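# Move cardboard box from floor tote to counter

## Task

Find which of the three floor totes holds the cardboard box, lift it out and set it on the counter. When you finish, every other object must lie completely inside a tote that stands right side up, and the utility cart must still be standing upright, otherwise the task fails. The robot must not tip over or be left leaning, which also fails the task. Anything that stays in place only because the robot is holding or pressing it does not count.

## Robot and tools

ROBOT. A Hello Robot Stretch 3 with one arm. It has a two-wheel base 0.33 m long and 0.34 m wide, a lift that slides up a mast, and a telescoping arm that reaches out to the robot's right side. The arm ends in a wrist (yaw, pitch, roll) and a two-finger gripper. The base cannot drive sideways, so to shift the gripper forward or back you drive the base. Turning in place pivots about the point midway between the drive wheels, 0.05 m behind the front edge. With the arm retracted and the wrist folded, a turn sweeps a 0.28 m radius; an unfolded, level wrist reaches past that circle.

FRAMES. Base frame: origin on the floor between the drive wheels, x forward, y left, z up. hand_pose is reported in this frame, at the point where closed fingertips meet. The odometry frame is the base frame as it stood at the scene's start; heading runs -3.142 to 3.142, positive to the left.

execute_actions. Argument: {"actions": [...]}, run in order; an empty list only returns the current state and images. Each action is {"robot": COMMAND, "steps": n, "until": {...}}. steps is 1 to 450 control steps at 30 per second (default 1); {"steps": n} by itself just waits. COMMAND is one of: an object with any of "base", "joints", "contact_limits"; a list of up to 8 such objects and {"pause_s": s} (s at most 15 seconds), executed in sequence; or {"stop": true}, which brakes everything and clears the queue.
- base: exactly one key. translate_m: a distance in metres relative to where the base is when that command begins, positive forward, magnitude at most 1. rotate_rad: a turn in radians relative to the current heading, positive counter-clockwise (left), magnitude at most 3.2.
- joints: one flat object, a single absolute target per named joint; joints not named keep their old targets. lift_m 0 to 1.1 m (arm height on the mast); arm_m 0 to 0.52 m (extension); wrist_yaw_rad -1.345 to 4.42 (0 points along the arm, positive swings toward the front, 3.0 is folded over the base); wrist_pitch_rad -1.57 to 0.451 (0 level, negative tips the fingers down); wrist_roll_rad -2.911 to 2.911 (0 fingers side by side, level); gripper_m -0.089 to 0.179 (larger is wider; the real fingertip gap is about 0.007 less when nearly shut and 0.025 less when fully open, and zero below 0.007); head_pan_rad -3.953 to 1.73 (0 forward, positive left, -1.57 looks along the arm); head_tilt_rad -1.53 to 0.419 (negative looks down).
- contact_limits: {"arm_m": e}, e a motor effort percentage 1 to 100; the arm motion stops once effort reaches about e (about -e when retracting). It lasts until the next arm_m command. Too small stops immediately.
A new command acts at once, overriding older goals and discarding the rest of an older queue; motions continue across actions and while you think. Any invalid or out-of-range value rejects the entire call.

until. {"robot": {field: condition, ...}} ends the action when all hold. Numeric fields (x, y, heading, joint readings, their _goal values, translate_m, rotate_rad, refusals, queue_left) take [op, value] with op one of =, !=, <, <=, >, >=. Status fields take a word or ["!=", "moving"]. {"robot": {"status": "ended"}} waits until nothing is moving and no queue runs; {"any": {"status": "ended"}} fires when any single motion ends. Don't wait for an exact "=" on a reading.

SPEED. Full base speed (0.30 m/s, 1.9 rad/s) only when stowed: lift_m under 0.30, arm_m under 0.03, wrist_yaw_rad over 2.54; otherwise 0.10 m/s and 0.63 rad/s.

GRIPPER. Command a value smaller than the object's width to grasp (smaller squeezes harder); open to at least 0.02 above the touching value to let go. Neither the reading nor "done" proves a grasp; check images, effort, wrist_depth_mm. Squeezing too hard triggers a force reduction and the object may slip; resend a different value to regrip.

SELF-COLLISION. Fold or unfold the wrist only with lift_m between 0.32 and 0.95, wrist_pitch_rad -0.4 and roll near 0. Once folded, lift may go down to 0.25. If yaw is below -0.4, keep pitch at -0.5 or lower.

RESULTS. Each shows one moment plus one image per camera (head_camera 896x504, nav_camera 672x504, wrist_camera 644x364). base_status and joint_status words: moving, done (within tolerance), off_target (resting short, may still push), contact_stop (lift or arm pushed something and went slack), time_out, stopped, not_commanded, torque_fault (a wrist servo shut off for 10 s; joint limp, goals refused). The base bracket shows distance travelled versus goal. refusals, queue (idle/running/done/dropped/stopped) and queue_left describe commands; lines starting refused: or dropped: name the failing goal, counting from 0; replaced: is informational. robot.on_its_own appears when the robot changed a goal itself, a joint is slack or off, a motor effort at rest is unusual, or base_tilt has drifted 3 degrees or more. lidar_m: 12 distances in 30-degree sectors counter-clockwise from straight ahead, at 0.17 m height. wrist_depth_mm and head_depth_mm: 7x7 median depths. motor_effort: percent, with peak in brackets. base_tilt in degrees, forward and right positive.

zoom_image. {"camera": one of head_camera, nav_camera, wrist_camera, "region": [x0, y0, x1, y1]} in pixels of that camera's latest image, top-left origin, no larger than 504 by 504.

finished_scene. {"scene": n} with the current scene's number; irreversible. Wait until every motion has ended first, since anything still moving is braked afterwards.

AVOID. Pushing against a rigid object with the gripper above about 0.45 m, repeat pushes after a contact_stop, and driving while holding or hooking something fixed can tip the robot. If it snags while driving (worst in reverse), undo the last move in small steps; if it leans, pull the gripper free and, if still tipped, lower lift_m to about 0.2. Don't drop, slam or shove objects, knock the cart over, or leave items resting on the robot. Loose objects may occasionally get nudged by outside pushes.

Each tool is called after "Emit:" as name(argument=value, ...), one argument or row to a line, values as JSON.

## Session

Emit:
execute_actions(
  actions=[],
)

Scene clock: 0.00 s.
robot.base_odometry: x=+0.000 y=+0.000 heading=+0.000 (m, m, rad; robot's odometry frame)
robot.turned_by_wheels: +0.000 (rad since the last result)
robot.turned_by_imu: +0.000 (rad since the last result)
robot.base_tilt: forward=+1.7 right=+0.9 (deg)
robot.lidar_m: 1.76 1.43 0.99 0.94 0.95 1.23 1.50 2.42 3.01 2.52 2.28 1.46
robot.head_depth_mm: 1875 1861 1834 1819 1801 1694 1759 / 1837 1858 1822 1799 1780 1769 1741 / 1828 1816 1807 1782 1746 1736 1727 / 1794 1790 1768 1749 1736 1718 1698 / 1779 1764 1749 1729 1722 1699 1674 / 1753 1744 1735 1708 1699 1672 1655 / 1742 1718 1714 1695 1662 1653 1639
robot.base_status: not_commanded
robot.joint_positions: lift_m=+0.396 arm_m=-0.002 wrist_yaw_rad=+2.811 wrist_pitch_rad=-0.547 wrist_roll_rad=-0.016 gripper_m=+0.037 head_pan_rad=-0.008 head_tilt_rad=-0.012
robot.joint_goals: lift_m=+0.396 arm_m=-0.002 wrist_yaw_rad=+2.811 wrist_pitch_rad=-0.547 wrist_roll_rad=-0.016 gripper_m=+0.037 head_pan_rad=-0.008 head_tilt_rad=-0.012
robot.joint_status: lift_m=not_commanded arm_m=not_commanded wrist_yaw_rad=not_commanded wrist_pitch_rad=not_commanded wrist_roll_rad=not_commanded gripper_m=not_commanded head_pan_rad=not_commanded head_tilt_rad=not_commanded
robot.measured_speeds: translate_m=+0.000 rotate_rad=+0.000 lift_m=+0.000 arm_m=+0.000 wrist_yaw_rad=+0.000 wrist_pitch_rad=+0.000 wrist_roll_rad=+0.000 head_pan_rad=+0.000 head_tilt_rad=+0.000
robot: refusals=0 queue=idle queue_left=0
robot.motor_effort: left_wheel=+1 right_wheel=+0 lift_m=+27 arm_m=-1 wrist_yaw_rad=+0 wrist_pitch_rad=+5 wrist_roll_rad=+0 gripper_m=+0 head_pan_rad=+0 head_tilt_rad=+2 (%)
robot.hand_pose: x=+0.0456 y=+0.0518 z=+0.3812 quat_wxyz=(+0.300, +0.697, +0.079, +0.646) (m; robot's base frame)
robot.wrist_depth_mm: - 870 946 - - - - / - 925 - - - - - / - 820 850 944 971 - - / - 688 728 759 830 907 975 / 549 604 643 669 712 764 813 / 510 - 568 588 628 653 684 / - - - 519 539 574 597
pictures: head_camera (sideways: a quarter turn clockwise sets it upright), nav_camera (sideways: a quarter turn counterclockwise sets it upright), wrist_camera
Images, in order (width x height): head_camera 896x504, nav_camera 672x504, wrist_camera 644x364.

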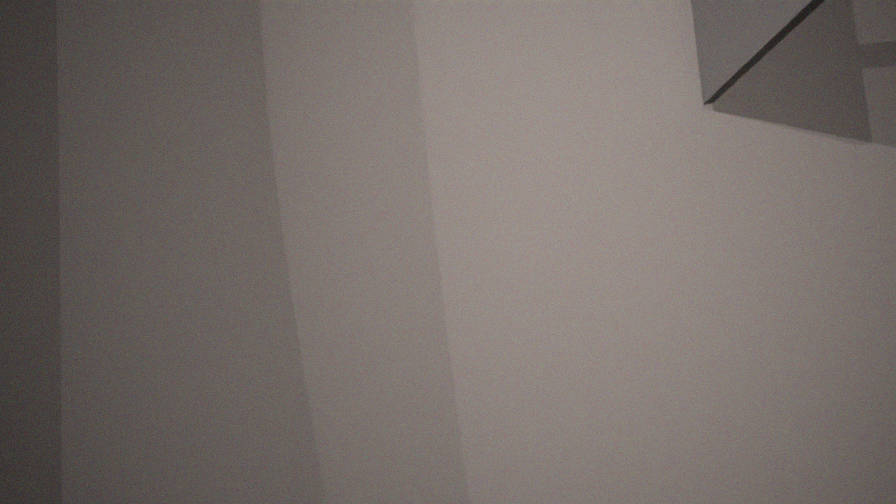

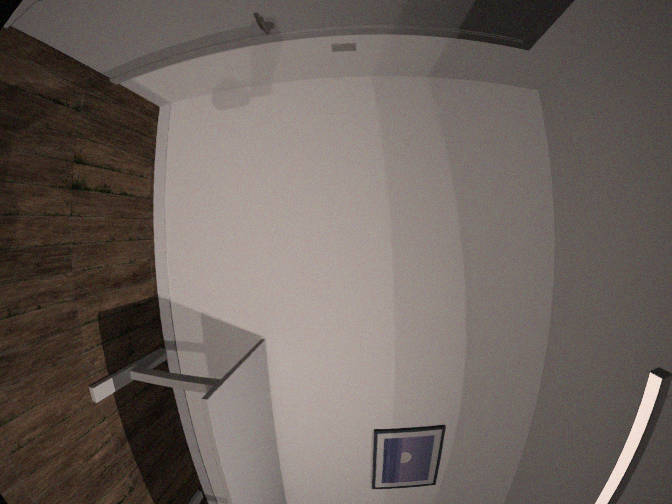

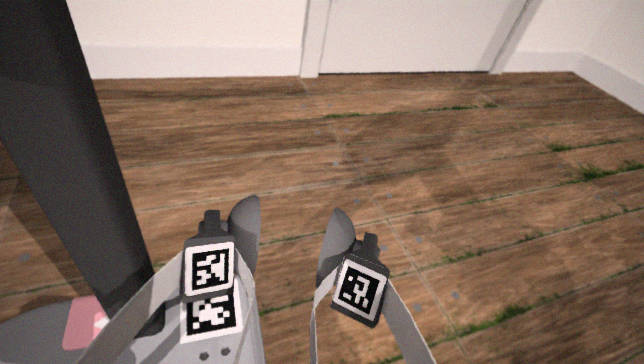

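Emit:
execute_actions(
  actions=[
    {"robot":{"joints":{"head_pan_rad":-1.57,"head_tilt_rad":-0.7}},"steps":450,"until":{"robot":{"status":"ended"}}},
  ],
)

Emit:
execute_actions(
  actions=[
    {"robot":{"joints":{"head_pan_rad":-3.14,"head_tilt_rad":-0.7}},"steps":450,"until":{"robot":{"status":"ended"}}},
  ],
)

Scene clock: 1.77 s.
robot.base_odometry: x=+0.000 y=+0.000 heading=+0.000 (m, m, rad; robot's odometry frame)
robot.turned_by_wheels: +0.000 (rad since the last result)
robot.turned_by_imu: +0.000 (rad since the last result)
robot.base_tilt: forward=+1.6 right=+0.9 (deg)
robot.lidar_m: 1.76 1.43 0.98 0.94 0.96 1.23 1.50 2.42 3.01 2.52 2.28 1.46
robot.head_depth_mm: 2618 2899 2940 2163 1710 1424 1217 / 2525 2824 2822 2115 1727 1441 1228 / 2501 2721 2863 2133 1737 1437 1230 / 2458 2688 2823 2229 1756 1453 1229 / 2421 2653 2891 2227 1775 1460 1248 / 2450 2707 2909 2273 1769 1476 1250 / 2392 2658 2860 2288 1799 1480 1257
robot.base_status: not_commanded
robot.joint_positions: lift_m=+0.396 arm_m=-0.002 wrist_yaw_rad=+2.811 wrist_pitch_rad=-0.547 wrist_roll_rad=-0.016 gripper_m=+0.037 head_pan_rad=-1.563 head_tilt_rad=-0.691
robot.joint_goals: lift_m=+0.396 arm_m=-0.002 wrist_yaw_rad=+2.811 wrist_pitch_rad=-0.547 wrist_roll_rad=-0.016 gripper_m=+0.037 head_pan_rad=-1.570 head_tilt_rad=-0.700
robot.joint_status: lift_m=not_commanded arm_m=not_commanded wrist_yaw_rad=not_commanded wrist_pitch_rad=not_commanded wrist_roll_rad=not_commanded gripper_m=not_commanded head_pan_rad=done head_tilt_rad=done
robot.measured_speeds: translate_m=+0.000 rotate_rad=+0.000 lift_m=+0.000 arm_m=+0.000 wrist_yaw_rad=+0.000 wrist_pitch_rad=+0.000 wrist_roll_rad=+0.000 head_pan_rad=+0.000 head_tilt_rad=+0.000
robot: refusals=0 queue=done queue_left=0
robot.motor_effort: left_wheel=+1(1) right_wheel=+0(0) lift_m=+28(27) arm_m=-1(1) wrist_yaw_rad=+0(1) wrist_pitch_rad=+6(6) wrist_roll_rad=+0(0) gripper_m=+0(0) head_pan_rad=-4(35) head_tilt_rad=-4(29) (%)
robot.hand_pose: x=+0.0456 y=+0.0518 z=+0.3812 quat_wxyz=(+0.300, +0.697, +0.079, +0.646) (m; robot's base frame)
robot.wrist_depth_mm: - 890 943 - - - - / - 916 - - - - - / - 808 875 922 - - - / - 693 741 778 825 914 980 / 549 595 642 661 705 756 822 / 501 - 569 580 620 656 689 / - - - 519 541 568 598
pictures: head_camera (sideways: a quarter turn clockwise sets it upright), nav_camera (sideways: a quarter turn counterclockwise sets it upright), wrist_camera
camera_calibration (this result's frames):
head_camera: T_world_to_cam=[[0.0754378, 0.580053, -0.811078, 1.07187], [0.996186, -0.0795992, 0.0357282, -0.0526502], [-0.0438369, -0.81068, -0.583846, 0.714357], [0, 0, 0, 1]] pos_world=[0.00290494, -0.0468185, 1.28833]
nav_camera: T_world_to_cam=[[-0.0273247, -0.679746, 0.732939, -0.914483], [-0.999603, 0.013528, -0.02472, 0.0908291], [0.00688813, -0.733323, -0.679845, 0.843584], [0, 0, 0, 1]] pos_world=[0.0599943, -0.00422454, 1.24601]
wrist_camera: T_world_to_cam=[[0.944523, -0.295812, 0.142728, -0.0975369], [-0.103885, -0.681312, -0.724584, 0.347899], [0.311583, 0.669559, -0.674245, 0.369646], [0, 0, 0, 1]] pos_world=[0.0130921, -0.0393244, 0.515236]
Images, in order (width x height): head_camera 896x504, nav_camera 672x504, wrist_camera 644x364.

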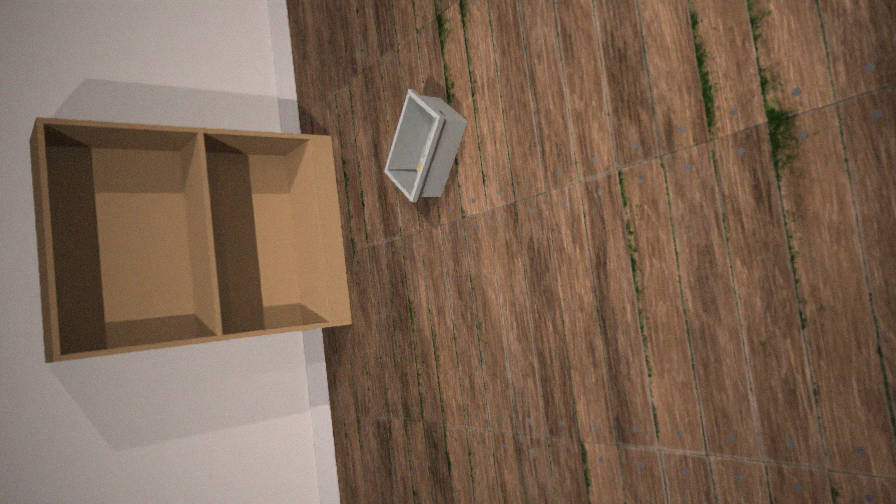

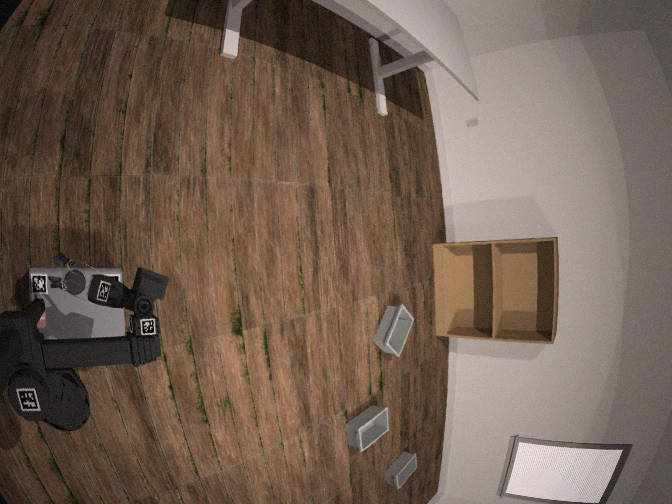

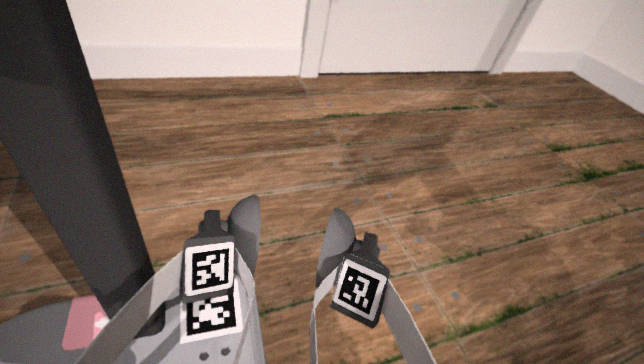

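Scene clock: 3.10 s.
robot.base_odometry: x=+0.000 y=+0.000 heading=+0.000 (m, m, rad; robot's odometry frame)
robot.turned_by_wheels: +0.000 (rad since the last result)
robot.turned_by_imu: +0.000 (rad since the last result)
robot.base_tilt: forward=+1.7 right=+0.8 (deg)
robot.lidar_m: 1.76 1.43 0.99 0.94 0.96 1.23 1.50 2.43 3.00 2.53 2.27 1.46
robot.head_depth_mm: 1992 1970 1745 1882 1705 1433 1219 / 2568 2572 1770 1947 1735 1438 1223 / 2736 2977 2844 2127 1737 1440 1229 / 2653 2969 3056 2230 1751 1448 1231 / 2597 2346 2651 2259 1758 1464 1245 / 2518 2249 2553 2259 1777 1462 1248 / 2487 2234 2479 2289 1788 1483 1261
robot.base_status: not_commanded
robot.joint_positions: lift_m=+0.396 arm_m=-0.002 wrist_yaw_rad=+2.811 wrist_pitch_rad=-0.547 wrist_roll_rad=-0.016 gripper_m=+0.037 head_pan_rad=-3.133 head_tilt_rad=-0.691
robot.joint_goals: lift_m=+0.396 arm_m=-0.002 wrist_yaw_rad=+2.811 wrist_pitch_rad=-0.547 wrist_roll_rad=-0.016 gripper_m=+0.037 head_pan_rad=-3.140 head_tilt_rad=-0.700
robot.joint_status: lift_m=not_commanded arm_m=not_commanded wrist_yaw_rad=not_commanded wrist_pitch_rad=not_commanded wrist_roll_rad=not_commanded gripper_m=not_commanded head_pan_rad=done head_tilt_rad=done
robot.measured_speeds: translate_m=+0.000 rotate_rad=+0.000 lift_m=+0.000 arm_m=+0.000 wrist_yaw_rad=+0.000 wrist_pitch_rad=+0.000 wrist_roll_rad=+0.000 head_pan_rad=+0.000 head_tilt_rad=+0.000
robot: refusals=0 queue=done queue_left=0
robot.motor_effort: left_wheel=+0(1) right_wheel=+0(0) lift_m=+28(28) arm_m=-1(1) wrist_yaw_rad=-1(0) wrist_pitch_rad=+6(6) wrist_roll_rad=+0(0) gripper_m=+0(0) head_pan_rad=-3(33) head_tilt_rad=-4(4) (%)
robot.hand_pose: x=+0.0456 y=+0.0518 z=+0.3812 quat_wxyz=(+0.300, +0.697, +0.079, +0.646) (m; robot's base frame)
robot.wrist_depth_mm: - 885 956 - - - - / - 901 - - - - - / - 806 851 924 - - - / - 689 738 777 834 911 1000 / 560 618 641 661 715 758 811 / 509 - 565 580 623 649 694 / - - - 517 544 564 603
pictures: head_camera (sideways: a quarter turn clockwise sets it upright), nav_camera (sideways: a quarter turn counterclockwise sets it upright), wrist_camera
camera_calibration (this result's frames):
head_camera: T_world_to_cam=[[0.58037, -0.0749724, -0.810895, 1.06855], [-0.0788151, -0.99625, 0.0357004, -0.0460565], [-0.81053, 0.0431913, -0.584102, 0.719367], [0, 0, 0, 1]] pos_world=[-0.0407167, 0.00315773, 1.28831]
nav_camera: T_world_to_cam=[[-0.679999, 0.0267799, 0.732724, -0.910221], [0.0127377, 0.999613, -0.0247132, 0.0846449], [-0.733102, -0.00747173, -0.680078, 0.8484], [0, 0, 0, 1]] pos_world=[0.0019362, -0.0538975, 1.24601]
wrist_camera: T_world_to_cam=[[0.944523, -0.295812, 0.142728, -0.097537], [-0.103885, -0.681312, -0.724584, 0.347899], [0.311583, 0.669559, -0.674245, 0.369646], [0, 0, 0, 1]] pos_world=[0.0130921, -0.0393244, 0.515236]
Images, in order (width x height): head_camera 896x504, nav_camera 672x504, wrist_camera 644x364.

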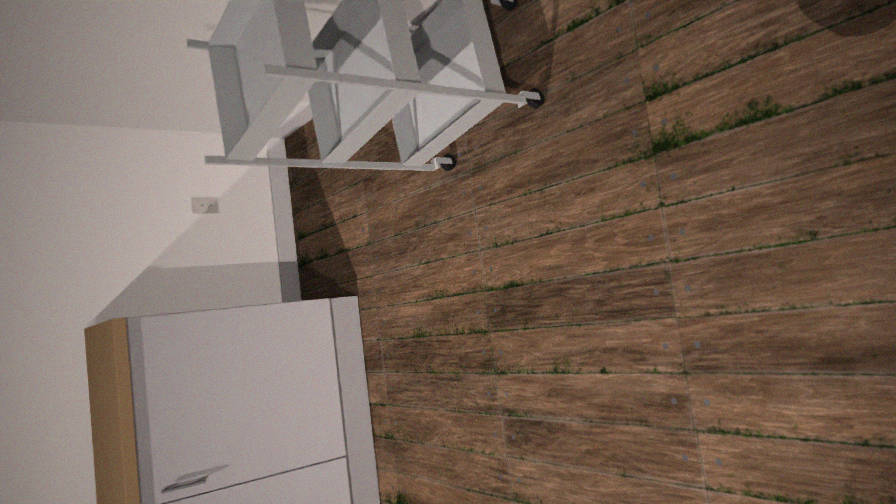

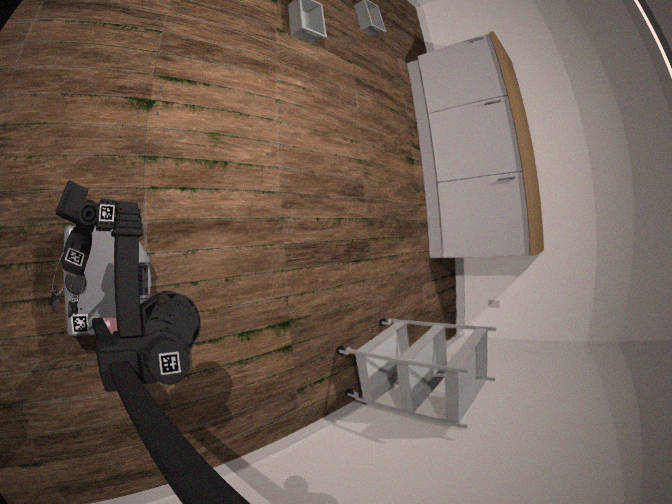

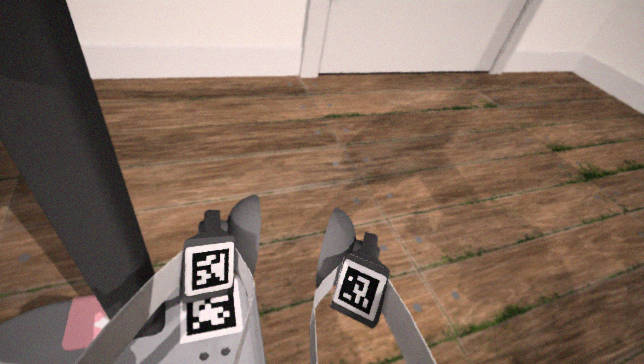

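Emit:
execute_actions(
  actions=[
    {"robot":{"joints":{"head_pan_rad":-2.25,"head_tilt_rad":-0.55}},"steps":450,"until":{"robot":{"status":"ended"}}},
  ],
)

Scene clock: 4.47 s.
robot.base_odometry: x=+0.000 y=+0.000 heading=+0.000 (m, m, rad; robot's odometry frame)
robot.turned_by_wheels: +0.000 (rad since the last result)
robot.turned_by_imu: +0.000 (rad since the last result)
robot.base_tilt: forward=+1.7 right=+0.8 (deg)
robot.lidar_m: 1.76 1.43 0.99 0.94 0.96 1.23 1.50 2.42 3.02 2.51 2.28 1.46
robot.head_depth_mm: 2868 2507 2629 2651 1982 1578 1310 / 3064 2737 2818 2713 1999 1587 1315 / 3286 3579 3802 2727 2025 1609 1324 / 3557 3954 - 2775 2026 1615 1333 / 3312 3601 3783 2839 2051 1632 1349 / 3042 3256 3489 2854 2085 1632 1349 / 2815 3025 3162 2878 2103 1649 1363
robot.base_status: not_commanded
robot.joint_positions: lift_m=+0.396 arm_m=-0.002 wrist_yaw_rad=+2.811 wrist_pitch_rad=-0.547 wrist_roll_rad=-0.016 gripper_m=+0.037 head_pan_rad=-2.257 head_tilt_rad=-0.557
robot.joint_goals: lift_m=+0.396 arm_m=-0.002 wrist_yaw_rad=+2.811 wrist_pitch_rad=-0.547 wrist_roll_rad=-0.016 gripper_m=+0.037 head_pan_rad=-2.250 head_tilt_rad=-0.550
robot.joint_status: lift_m=not_commanded arm_m=not_commanded wrist_yaw_rad=not_commanded wrist_pitch_rad=not_commanded wrist_roll_rad=not_commanded gripper_m=not_commanded head_pan_rad=done head_tilt_rad=done
robot.measured_speeds: translate_m=+0.000 rotate_rad=+0.000 lift_m=+0.000 arm_m=+0.000 wrist_yaw_rad=+0.000 wrist_pitch_rad=+0.000 wrist_roll_rad=+0.000 head_pan_rad=+0.000 head_tilt_rad=+0.000
robot: refusals=0 queue=done queue_left=0
robot.motor_effort: left_wheel=+1(1) right_wheel=+1(0) lift_m=+27(27) arm_m=-1(1) wrist_yaw_rad=+0(1) wrist_pitch_rad=+5(5) wrist_roll_rad=+0(0) gripper_m=+0(0) head_pan_rad=+3(33) head_tilt_rad=+3(15) (%)
robot.hand_pose: x=+0.0456 y=+0.0518 z=+0.3812 quat_wxyz=(+0.300, +0.697, +0.079, +0.646) (m; robot's base frame)
robot.wrist_depth_mm: - 891 970 - - - - / - 926 - - - - - / - 816 856 940 - - - / - 687 728 770 849 882 973 / 551 621 640 671 701 758 810 / 504 - 560 571 610 649 696 / - - - 523 549 576 611
pictures: head_camera (sideways: a quarter turn clockwise sets it upright), nav_camera (sideways: a quarter turn counterclockwise sets it upright), wrist_camera
camera_calibration (this result's frames):
head_camera: T_world_to_cam=[[0.357274, 0.30966, -0.881173, 1.16156], [0.718038, -0.694408, 0.0471033, -0.0657697], [-0.597308, -0.649544, -0.470441, 0.570185], [0, 0, 0, 1]] pos_world=[-0.0271927, -0.0349976, 1.29487]
nav_camera: T_world_to_cam=[[-0.39015, -0.42443, 0.817094, -1.02197], [-0.761641, 0.64742, -0.0273768, 0.0928409], [-0.517384, -0.633013, -0.575854, 0.711507], [0, 0, 0, 1]] pos_world=[0.0401141, -0.0434664, 1.24731]
wrist_camera: T_world_to_cam=[[0.944523, -0.295812, 0.142728, -0.0975369], [-0.103885, -0.681312, -0.724584, 0.347899], [0.311583, 0.669559, -0.674246, 0.369646], [0, 0, 0, 1]] pos_world=[0.0130921, -0.0393244, 0.515236]
Images, in order (width x height): head_camera 896x504, nav_camera 672x504, wrist_camera 644x364.

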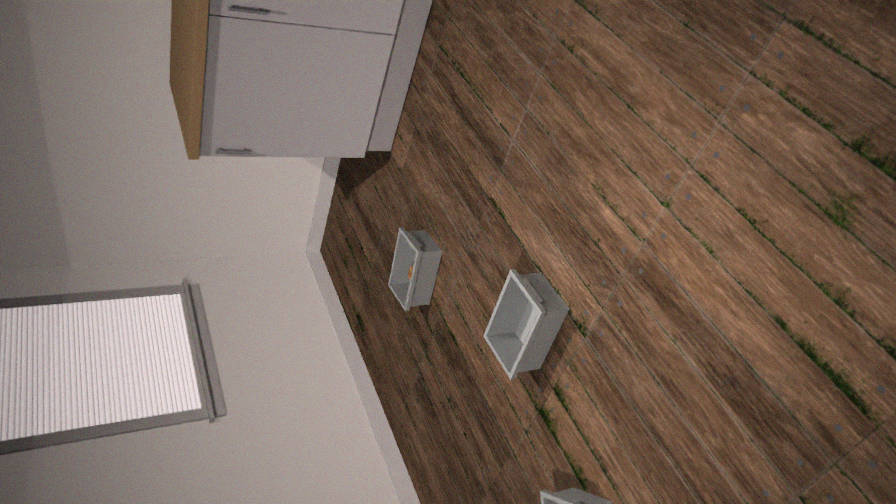

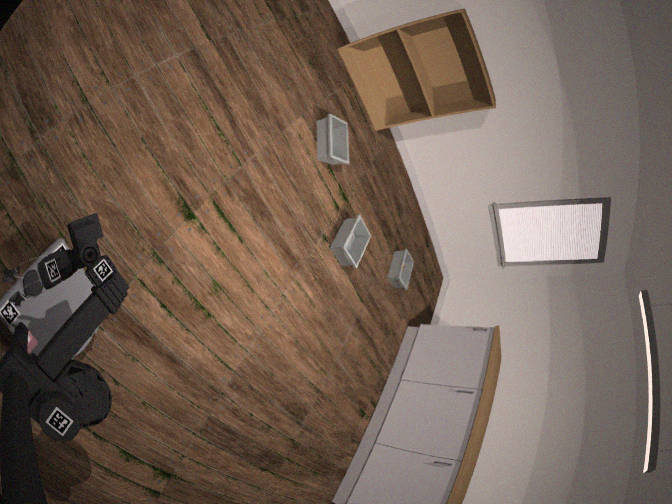

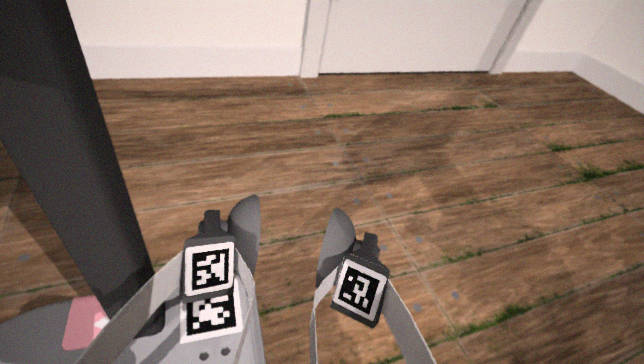

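Emit:
execute_actions(
  actions="[{\"robot\":[{\"joints\":{\"lift_m\":0.4,\"wrist_yaw_rad\":3.0,\"wrist_pitch_rad\":-0.4,\"wrist_roll_rad\":0}},{\"joints\":{\"lift_m\":0.26},\"base\":{\"rotate_rad\":-1.57}},{\"base\":{\"translate_m\":0.85}},{\"base\":{\"rotate_rad\":1.57}},{\"base\":{\"translate_m\":-0.6},\"joints\":{\"head_pan_rad\":-1.75,\"head_tilt_rad\":-0.95}}]},\"steps\":450,\"until\":{\"robot\":{\"status\":\"ended\"}}},{\"steps\":300,\"until\":{\"robot\":{\"status\":\"ended\"}}}]",
)


Emit:
execute_actions(
  actions=[
    {"robot":[{"joints":{"lift_m":0.4,"wrist_yaw_rad":3.0,"wrist_pitch_rad":-0.4,"wrist_roll_rad":0}},{"joints":{"lift_m":0.26},"base":{"rotate_rad":-1.57}},{"base":{"translate_m":0.85}},{"base":{"rotate_rad":1.57}},{"base":{"translate_m":-0.6},"joints":{"head_pan_rad":-1.75,"head_tilt_rad":-0.95}}],"steps":450,"until":{"robot":{"status":"ended"}}},
    {"steps":300,"until":{"robot":{"status":"ended"}}},
  ],
)

Scene clock: 20.20 s.
robot.base_odometry: x=-0.599 y=-0.850 heading=+0.000 (m, m, rad; robot's odometry frame)
robot.turned_by_wheels: +0.000 (rad since the last result)
robot.turned_by_imu: +0.000 (rad since the last result)
robot.base_tilt: forward=+1.7 right=+0.9 (deg)
robot.lidar_m: 1.97 2.47 1.84 1.73 1.53 1.83 1.72 1.76 2.16 1.73 1.84 2.22
robot.head_depth_mm: 2248 2448 1971 1661 1410 1259 1129 / 2129 2364 1993 1671 1403 1269 1147 / 2068 2305 1987 1681 1418 1256 1166 / 1980 2265 2006 1695 1450 1276 1170 / 1908 2212 2010 1704 1456 1274 1144 / 1856 2085 1987 1700 1428 1286 1143 / 1713 1985 1969 1710 1440 1280 1144
robot.base_status: done (translate_m -0.6000 of -0.6000)
robot.joint_positions: lift_m=+0.260 arm_m=-0.002 wrist_yaw_rad=+2.998 wrist_pitch_rad=-0.417 wrist_roll_rad=-0.007 gripper_m=+0.037 head_pan_rad=-1.757 head_tilt_rad=-0.938
robot.joint_goals: lift_m=+0.260 arm_m=-0.002 wrist_yaw_rad=+3.000 wrist_pitch_rad=-0.400 wrist_roll_rad=+0.000 gripper_m=+0.037 head_pan_rad=-1.750 head_tilt_rad=-0.950
robot.joint_status: lift_m=done arm_m=not_commanded wrist_yaw_rad=done wrist_pitch_rad=done wrist_roll_rad=done gripper_m=not_commanded head_pan_rad=done head_tilt_rad=done
robot.measured_speeds: translate_m=+0.000 rotate_rad=+0.000 lift_m=+0.000 arm_m=+0.000 wrist_yaw_rad=+0.000 wrist_pitch_rad=+0.000 wrist_roll_rad=+0.000 head_pan_rad=+0.000 head_tilt_rad=+0.000
robot: refusals=0 queue=done queue_left=0
robot.motor_effort: left_wheel=-2(9) right_wheel=+3(14) lift_m=+23(32) arm_m=-1(1) wrist_yaw_rad=+0(2) wrist_pitch_rad=+8(9) wrist_roll_rad=+2(4) gripper_m=+0(0) head_pan_rad=+2(26) head_tilt_rad=-5(24) (%)
robot.hand_pose: x=+0.0109 y=+0.0789 z=+0.2730 quat_wxyz=(+0.196, +0.698, +0.097, +0.682) (m; robot's base frame)
robot.wrist_depth_mm: - - - - - - - / 851 - - - - - - / 671 - 812 888 982 - - / 568 - 652 696 754 811 899 / 482 506 - 573 619 655 707 / - - - - 515 543 581 / - - - 427 443 466 487
pictures: head_camera (sideways: a quarter turn clockwise sets it upright), nav_camera (sideways: a quarter turn counterclockwise sets it upright), wrist_camera
camera_calibration (this result's frames):
head_camera: T_world_to_cam=[[0.219221, 0.732299, -0.644732, 0.854196], [0.961049, -0.276062, 0.0132184, -0.0231227], [-0.168306, -0.622517, -0.764294, 0.949822], [0, 0, 0, 1]] pos_world=[-0.00517485, -0.0406299, 1.27698]
nav_camera: T_world_to_cam=[[-0.187129, -0.817627, 0.54449, -0.667962], [-0.977261, 0.211213, -0.0186966, 0.082844], [-0.0997165, -0.535607, -0.838559, 1.05062], [0, 0, 0, 1]] pos_world=[0.0607292, -0.000923191, 1.24625]
wrist_camera: T_world_to_cam=[[0.981012, -0.138005, 0.136275, -0.0523597], [0.029295, -0.589136, -0.807503, 0.298241], [0.191724, 0.796162, -0.573906, 0.253311], [0, 0, 0, 1]] pos_world=[-0.00593737, -0.0331983, 0.393342]
Images, in order (width x height): head_camera 896x504, nav_camera 672x504, wrist_camera 644x364.

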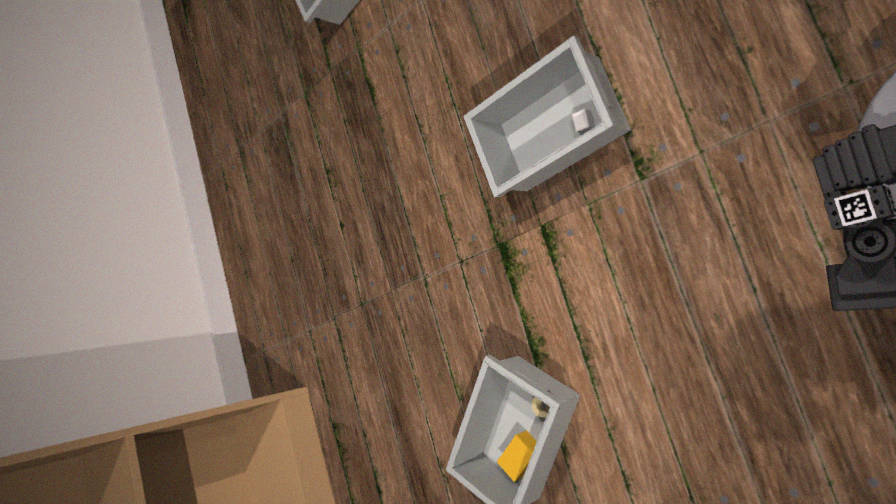

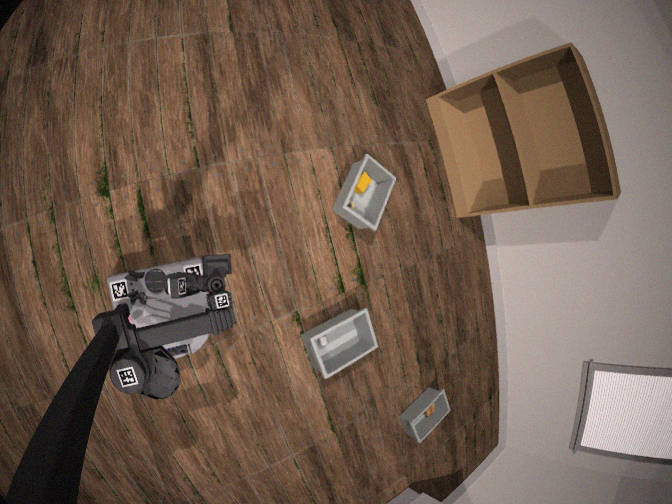

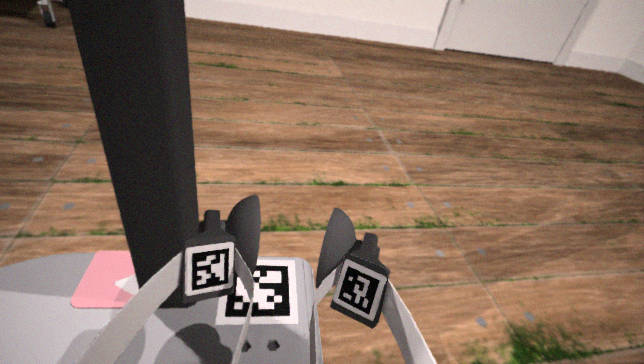

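Emit:
zoom_image(
  camera="head_camera",
  region=[420, 340, 620, 504],
)

Emit:
zoom_image(
  camera="nav_camera",
  region=[380, 370, 480, 460],
)

Region (420, 340, 620, 504) of head_camera's 896x504 image, scaled by 2.520, with more detail than that image has; it fills the top 413 rows of this view, and the rest is white.

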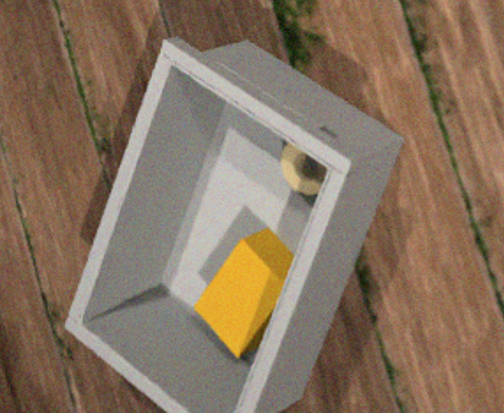

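Region (380, 370, 480, 460) of nav_camera's 672x504 image, scaled by 5.040, with more detail than that image has; it fills the top 454 rows of this view, and the rest is white.

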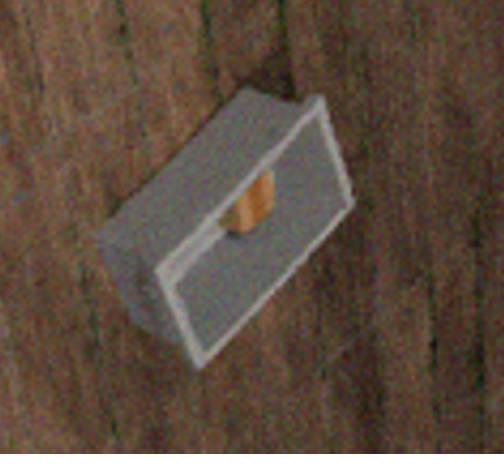

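Emit:
execute_actions(
  actions=[
    {"robot":{"base":{"translate_m":-0.9},"joints":{"head_pan_rad":-1.65,"head_tilt_rad":-0.85}},"steps":450,"until":{"robot":{"status":"ended"}}},
  ],
)

Scene clock: 25.70 s.
robot.base_odometry: x=-1.499 y=-0.850 heading=+0.000 (m, m, rad; robot's odometry frame)
robot.turned_by_wheels: +0.000 (rad since the last result)
robot.turned_by_imu: -0.008 (rad since the last result)
robot.base_tilt: forward=+1.6 right=+0.8 (deg)
robot.lidar_m: 2.87 2.55 1.77 1.17 1.69 0.89 0.83 0.85 1.09 2.11 1.95 2.37
robot.head_depth_mm: 2115 2445 2204 1805 1505 1310 1150 / 2071 2361 2229 1803 1529 1312 1160 / 1988 2269 2237 1779 1523 1318 1155 / 1944 2206 2244 1748 1533 1319 1162 / 1918 2159 2272 1830 1533 1328 1166 / 1856 2116 2281 1851 1548 1328 1169 / 1802 2051 2231 1858 1560 1327 1174
robot.base_status: done (translate_m -0.9000 of -0.9000)
robot.joint_positions: lift_m=+0.260 arm_m=-0.002 wrist_yaw_rad=+2.998 wrist_pitch_rad=-0.417 wrist_roll_rad=-0.007 gripper_m=+0.037 head_pan_rad=-1.657 head_tilt_rad=-0.853
robot.joint_goals: lift_m=+0.260 arm_m=-0.002 wrist_yaw_rad=+3.000 wrist_pitch_rad=-0.400 wrist_roll_rad=+0.000 gripper_m=+0.037 head_pan_rad=-1.650 head_tilt_rad=-0.850
robot.joint_status: lift_m=done arm_m=not_commanded wrist_yaw_rad=done wrist_pitch_rad=done wrist_roll_rad=done gripper_m=not_commanded head_pan_rad=done head_tilt_rad=done
robot.measured_speeds: translate_m=+0.000 rotate_rad=+0.000 lift_m=+0.000 arm_m=+0.000 wrist_yaw_rad=+0.000 wrist_pitch_rad=+0.000 wrist_roll_rad=+0.000 head_pan_rad=+0.000 head_tilt_rad=+0.000
robot: refusals=0 queue=done queue_left=0
robot.motor_effort: left_wheel=-1(9) right_wheel=+3(7) lift_m=+22(23) arm_m=-1(1) wrist_yaw_rad=+1(1) wrist_pitch_rad=+7(8) wrist_roll_rad=+2(2) gripper_m=+0(0) head_pan_rad=+3(11) head_tilt_rad=+1(10) (%)
robot.hand_pose: x=+0.0109 y=+0.0789 z=+0.2730 quat_wxyz=(+0.196, +0.698, +0.097, +0.682) (m; robot's base frame)
robot.wrist_depth_mm: - - - - - - - / 854 - - - - - - / 685 - 799 888 986 - - / 558 - 643 692 756 790 911 / 488 495 - 576 612 655 707 / - - - - 520 537 574 / - - - 417 442 465 480
pictures: head_camera (sideways: a quarter turn clockwise sets it upright), nav_camera (sideways: a quarter turn counterclockwise sets it upright), wrist_camera
camera_calibration (this result's frames):
head_camera: T_world_to_cam=[[0.140145, 0.693315, -0.706876, 0.935657], [0.98392, -0.17736, 0.0211148, -0.0335443], [-0.110732, -0.698468, -0.707023, 0.874991], [0, 0, 0, 1]] pos_world=[-0.00123347, -0.0435013, 1.28074]
nav_camera: T_world_to_cam=[[-0.100406, -0.783205, 0.613603, -0.758532], [-0.993601, 0.110994, -0.0209146, 0.0858335], [-0.0517255, -0.611776, -0.789338, 0.986334], [0, 0, 0, 1]] pos_world=[0.0601413, -0.000197879, 1.24578]
wrist_camera: T_world_to_cam=[[0.981015, -0.137988, 0.136265, -0.0523534], [0.0292983, -0.589132, -0.807505, 0.298242], [0.191704, 0.796167, -0.573905, 0.253311], [0, 0, 0, 1]] pos_world=[-0.00593918, -0.0331981, 0.393342]
Images, in order (width x height): head_camera 896x504, nav_camera 672x504, wrist_camera 644x364.

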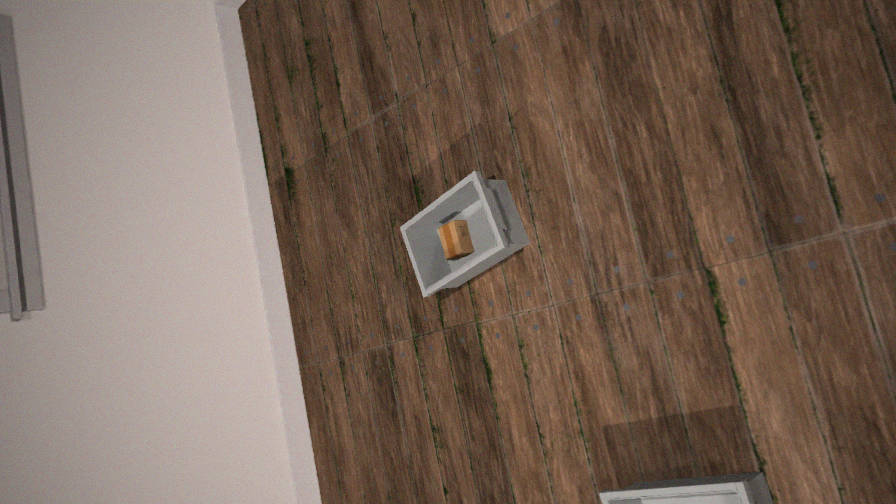

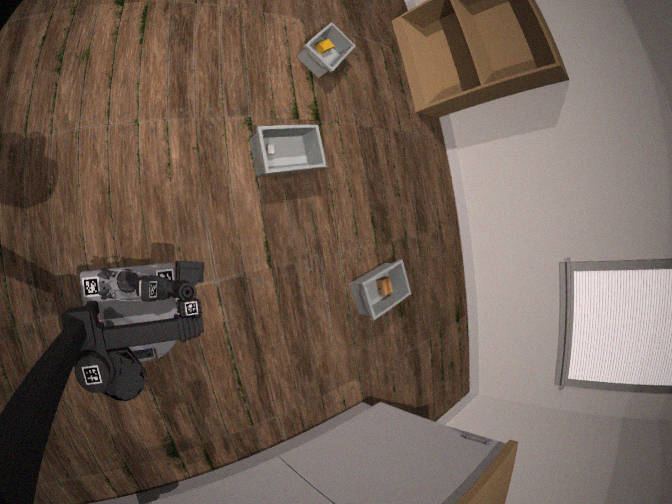

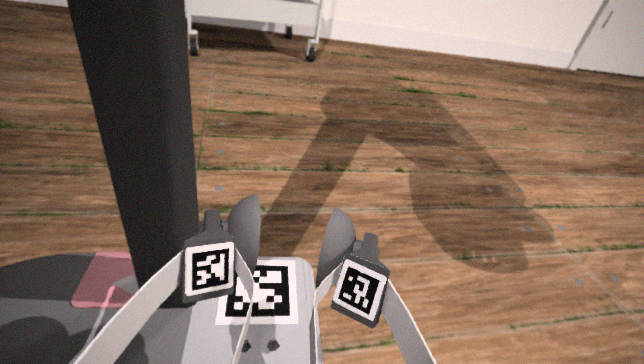

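Emit:
execute_actions(
  actions=[
    {"robot":[{"base":{"translate_m":-0.17}},{"base":{"rotate_rad":-1.57}},{"base":{"translate_m":0.55}},{"base":{"rotate_rad":1.57}},{"joints":{"lift_m":0.5,"head_pan_rad":-1.57,"head_tilt_rad":-1.15}},{"joints":{"wrist_yaw_rad":0,"wrist_pitch_rad":-0.4,"gripper_m":0.15,"lift_m":0.6}},{"joints":{"wrist_pitch_rad":-1.5,"arm_m":0.3}}],"steps":450,"until":{"robot":{"status":"ended"}}},
    {"steps":400,"until":{"robot":{"status":"ended"}}},
  ],
)

Scene clock: 45.30 s.
robot.base_odometry: x=-1.669 y=-1.400 heading=+0.000 (m, m, rad; robot's odometry frame)
robot.turned_by_wheels: +0.000 (rad since the last result)
robot.turned_by_imu: +0.001 (rad since the last result)
robot.base_tilt: forward=+1.6 right=+0.9 (deg)
robot.lidar_m: 3.10 3.11 2.33 1.71 0.97 0.66 0.62 0.63 1.63 1.57 1.60 2.00
robot.head_depth_mm: 1722 1855 1610 1452 1318 1206 1123 / 1681 1844 1630 1475 - - - / 1652 1820 - 1440 1306 1236 - / 1616 1806 - 1402 1304 1224 - / 1594 1779 1627 1442 1322 1209 1110 / 1553 1785 1630 1469 1325 1209 1113 / 1531 1769 1640 1465 1325 1210 1116
robot.base_status: done (rotate_rad +1.5698 of +1.5700)
robot.joint_positions: lift_m=+0.600 arm_m=+0.300 wrist_yaw_rad=+0.001 wrist_pitch_rad=-1.497 wrist_roll_rad=-0.005 gripper_m=+0.150 head_pan_rad=-1.577 head_tilt_rad=-1.136
robot.joint_goals: lift_m=+0.600 arm_m=+0.300 wrist_yaw_rad=+0.000 wrist_pitch_rad=-1.500 wrist_roll_rad=+0.000 gripper_m=+0.150 head_pan_rad=-1.570 head_tilt_rad=-1.150
robot.joint_status: lift_m=done arm_m=done wrist_yaw_rad=done wrist_pitch_rad=done wrist_roll_rad=done gripper_m=done head_pan_rad=done head_tilt_rad=done
robot.measured_speeds: translate_m=+0.000 rotate_rad=+0.000 lift_m=+0.000 arm_m=+0.000 wrist_yaw_rad=+0.000 wrist_pitch_rad=+0.000 wrist_roll_rad=+0.000 head_pan_rad=+0.000 head_tilt_rad=+0.000
robot: refusals=0 queue=done queue_left=0
robot.motor_effort: left_wheel=-2(11) right_wheel=+4(14) lift_m=+30(33) arm_m=+3(6) wrist_yaw_rad=-1(5) wrist_pitch_rad=-2(8) wrist_roll_rad=+2(2) gripper_m=+0(83) head_pan_rad=+4(11) head_tilt_rad=-6(23) (%)
robot.hand_pose: x=-0.0216 y=-0.4396 z=+0.4812 quat_wxyz=(+0.520, +0.483, -0.516, -0.480) (m; robot's base frame)
robot.wrist_depth_mm: 591 593 609 580 639 638 638 / 608 623 627 632 648 660 661 / 613 626 636 648 650 671 678 / 632 652 656 670 668 688 683 / 636 668 669 679 684 704 696 / - 662 679 688 694 726 706 / 679 678 691 - 722 733 688
pictures: head_camera (sideways: a quarter turn clockwise sets it upright), nav_camera (sideways: a quarter turn counterclockwise sets it upright), wrist_camera
camera_calibration (this result's frames):
head_camera: T_world_to_cam=[[0.0854756, 0.871648, -0.482621, 0.643816], [0.994913, -0.100589, -0.0054645, 0.000994819], [-0.0533094, -0.479699, -0.875812, 1.09409], [0, 0, 0, 1]] pos_world=[0.00230519, -0.0362452, 1.26894]
nav_camera: T_world_to_cam=[[-0.0385156, -0.928627, 0.36901, -0.440296], [-0.999257, 0.0362669, -0.013031, 0.0755981], [-0.00128194, -0.369238, -0.929334, 1.16797], [0, 0, 0, 1]] pos_world=[0.0600809, 0.0196457, 1.24889]
wrist_camera: T_world_to_cam=[[-0.990783, -0.120859, 0.0611753, -0.119353], [-0.112207, 0.98525, 0.129202, 0.40017], [-0.0758882, 0.121147, -0.98973, 0.689392], [0, 0, 0, 1]] pos_world=[-0.0210344, -0.492209, 0.63791]
Images, in order (width x height): head_camera 896x504, nav_camera 672x504, wrist_camera 644x364.

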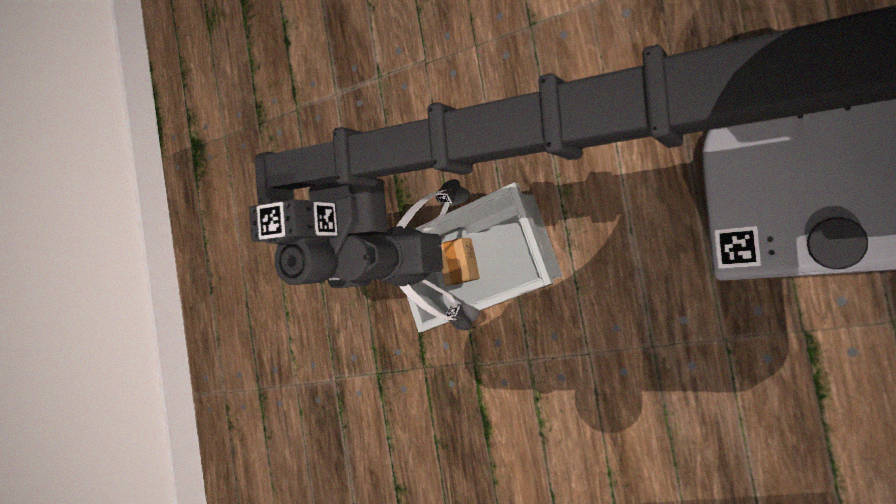

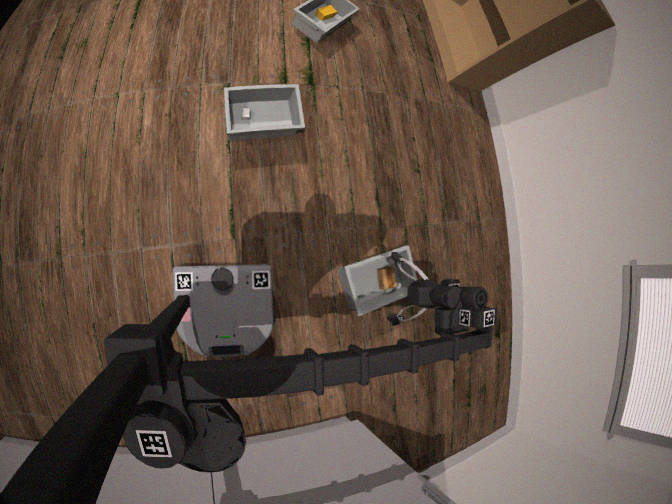

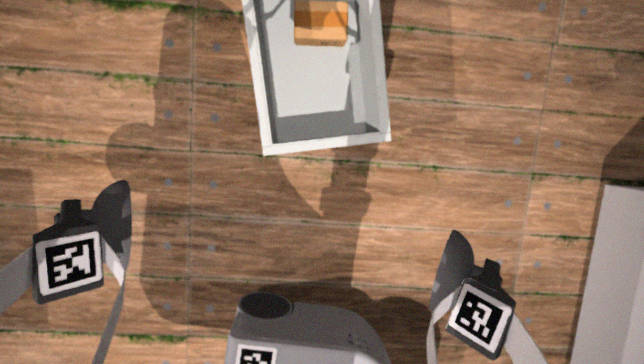

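Emit:
execute_actions(
  actions=[
    {"robot":{"base":{"translate_m":-0.015},"joints":{"arm_m":0.51,"wrist_roll_rad":1.57,"lift_m":0.42}},"steps":450,"until":{"robot":{"status":"ended"}}},
  ],
)

Scene clock: 48.87 s.
robot.base_odometry: x=-1.684 y=-1.400 heading=+0.000 (m, m, rad; robot's odometry frame)
robot.turned_by_wheels: +0.000 (rad since the last result)
robot.turned_by_imu: +0.000 (rad since the last result)
robot.base_tilt: forward=+1.7 right=+0.9 (deg)
robot.lidar_m: 3.12 3.12 2.34 1.70 0.95 0.65 0.61 0.62 1.60 1.57 1.60 2.00
robot.head_depth_mm: 1722 1834 1627 1451 1320 1200 1134 / 1682 1839 1635 1454 1321 1225 - / 1655 1818 1633 1459 1311 1230 - / 1607 1817 - 1399 1305 1226 - / 1587 1791 1630 1446 1321 1209 1112 / 1557 1789 1640 1465 1329 1212 1114 / 1536 1767 1637 1459 1332 1208 1116
robot.base_status: done (translate_m -0.0150 of -0.0150)
robot.joint_positions: lift_m=+0.420 arm_m=+0.510 wrist_yaw_rad=+0.001 wrist_pitch_rad=-1.497 wrist_roll_rad=+1.564 gripper_m=+0.150 head_pan_rad=-1.577 head_tilt_rad=-1.136
robot.joint_goals: lift_m=+0.420 arm_m=+0.510 wrist_yaw_rad=+0.000 wrist_pitch_rad=-1.500 wrist_roll_rad=+1.570 gripper_m=+0.150 head_pan_rad=-1.570 head_tilt_rad=-1.150
robot.joint_status: lift_m=done arm_m=done wrist_yaw_rad=done wrist_pitch_rad=done wrist_roll_rad=done gripper_m=done head_pan_rad=done head_tilt_rad=done
robot.measured_speeds: translate_m=+0.000 rotate_rad=+0.000 lift_m=+0.000 arm_m=+0.000 wrist_yaw_rad=+0.000 wrist_pitch_rad=+0.000 wrist_roll_rad=+0.000 head_pan_rad=+0.000 head_tilt_rad=+0.000
robot: refusals=0 queue=done queue_left=0
robot.motor_effort: left_wheel=-2(6) right_wheel=+3(7) lift_m=+23(31) arm_m=+3(3) wrist_yaw_rad=-2(1) wrist_pitch_rad=-2(2) wrist_roll_rad=+2(3) gripper_m=+0(0) head_pan_rad=+2(3) head_tilt_rad=-6(5) (%)
robot.hand_pose: x=-0.0215 y=-0.6493 z=+0.3016 quat_wxyz=(+0.003, +0.002, -0.732, -0.681) (m; robot's base frame)
robot.wrist_depth_mm: 436 435 437 430 430 427 425 / 455 448 452 441 435 437 436 / 461 465 407 451 453 452 454 / 490 478 418 464 462 467 468 / 492 490 442 474 441 479 476 / - 508 510 396 502 497 499 / 529 522 524 525 521 518 511
pictures: head_camera (sideways: a quarter turn clockwise sets it upright), nav_camera (sideways: a quarter turn counterclockwise sets it upright), wrist_camera
camera_calibration (this result's frames):
head_camera: T_world_to_cam=[[0.0852927, 0.871666, -0.482621, 0.643817], [0.994934, -0.10038, -0.0054645, 0.000994691], [-0.0532088, -0.47971, -0.875812, 1.09409], [0, 0, 0, 1]] pos_world=[0.00231279, -0.036246, 1.26894]
nav_camera: T_world_to_cam=[[-0.0383208, -0.928635, 0.36901, -0.440297], [-0.999265, 0.0360573, -0.013031, 0.0755981], [-0.00120447, -0.369239, -0.929334, 1.16797], [0, 0, 0, 1]] pos_world=[0.0600768, 0.019657, 1.24889]
wrist_camera: T_world_to_cam=[[-0.126735, 0.991717, -0.0208833, 0.632102], [0.973048, 0.128383, 0.191558, 0.0781653], [0.192652, 0.00395665, -0.981259, 0.464169], [0, 0, 0, 1]] pos_world=[-0.0853722, -0.638738, 0.453698]
Images, in order (width x height): head_camera 896x504, nav_camera 672x504, wrist_camera 644x364.

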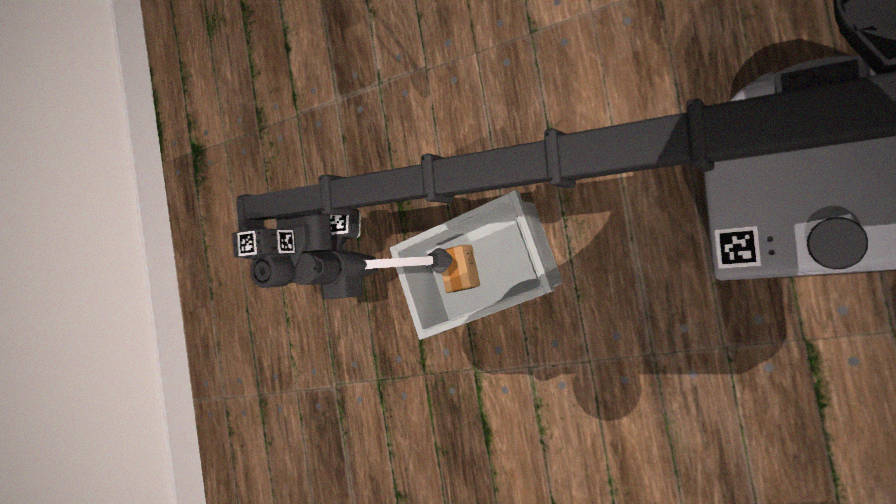

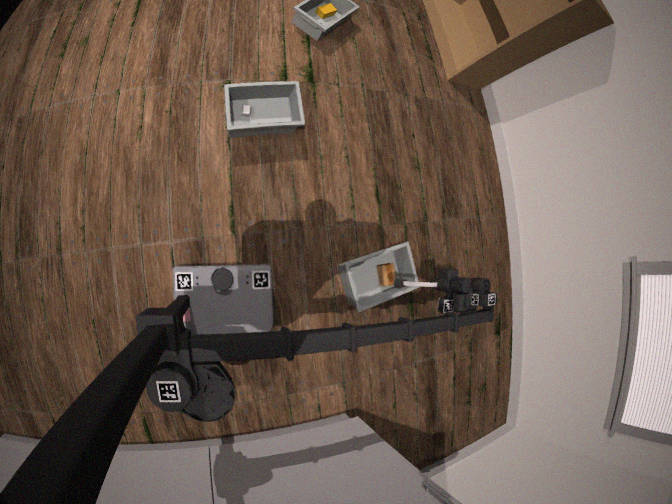

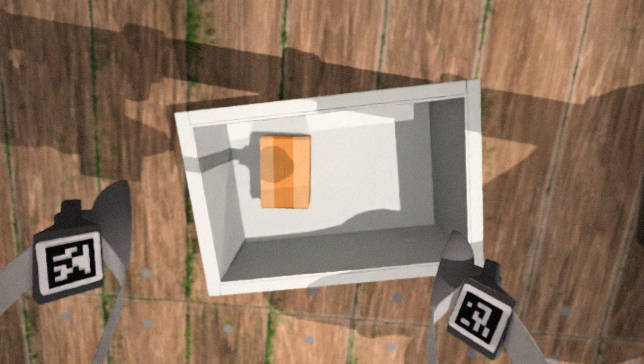

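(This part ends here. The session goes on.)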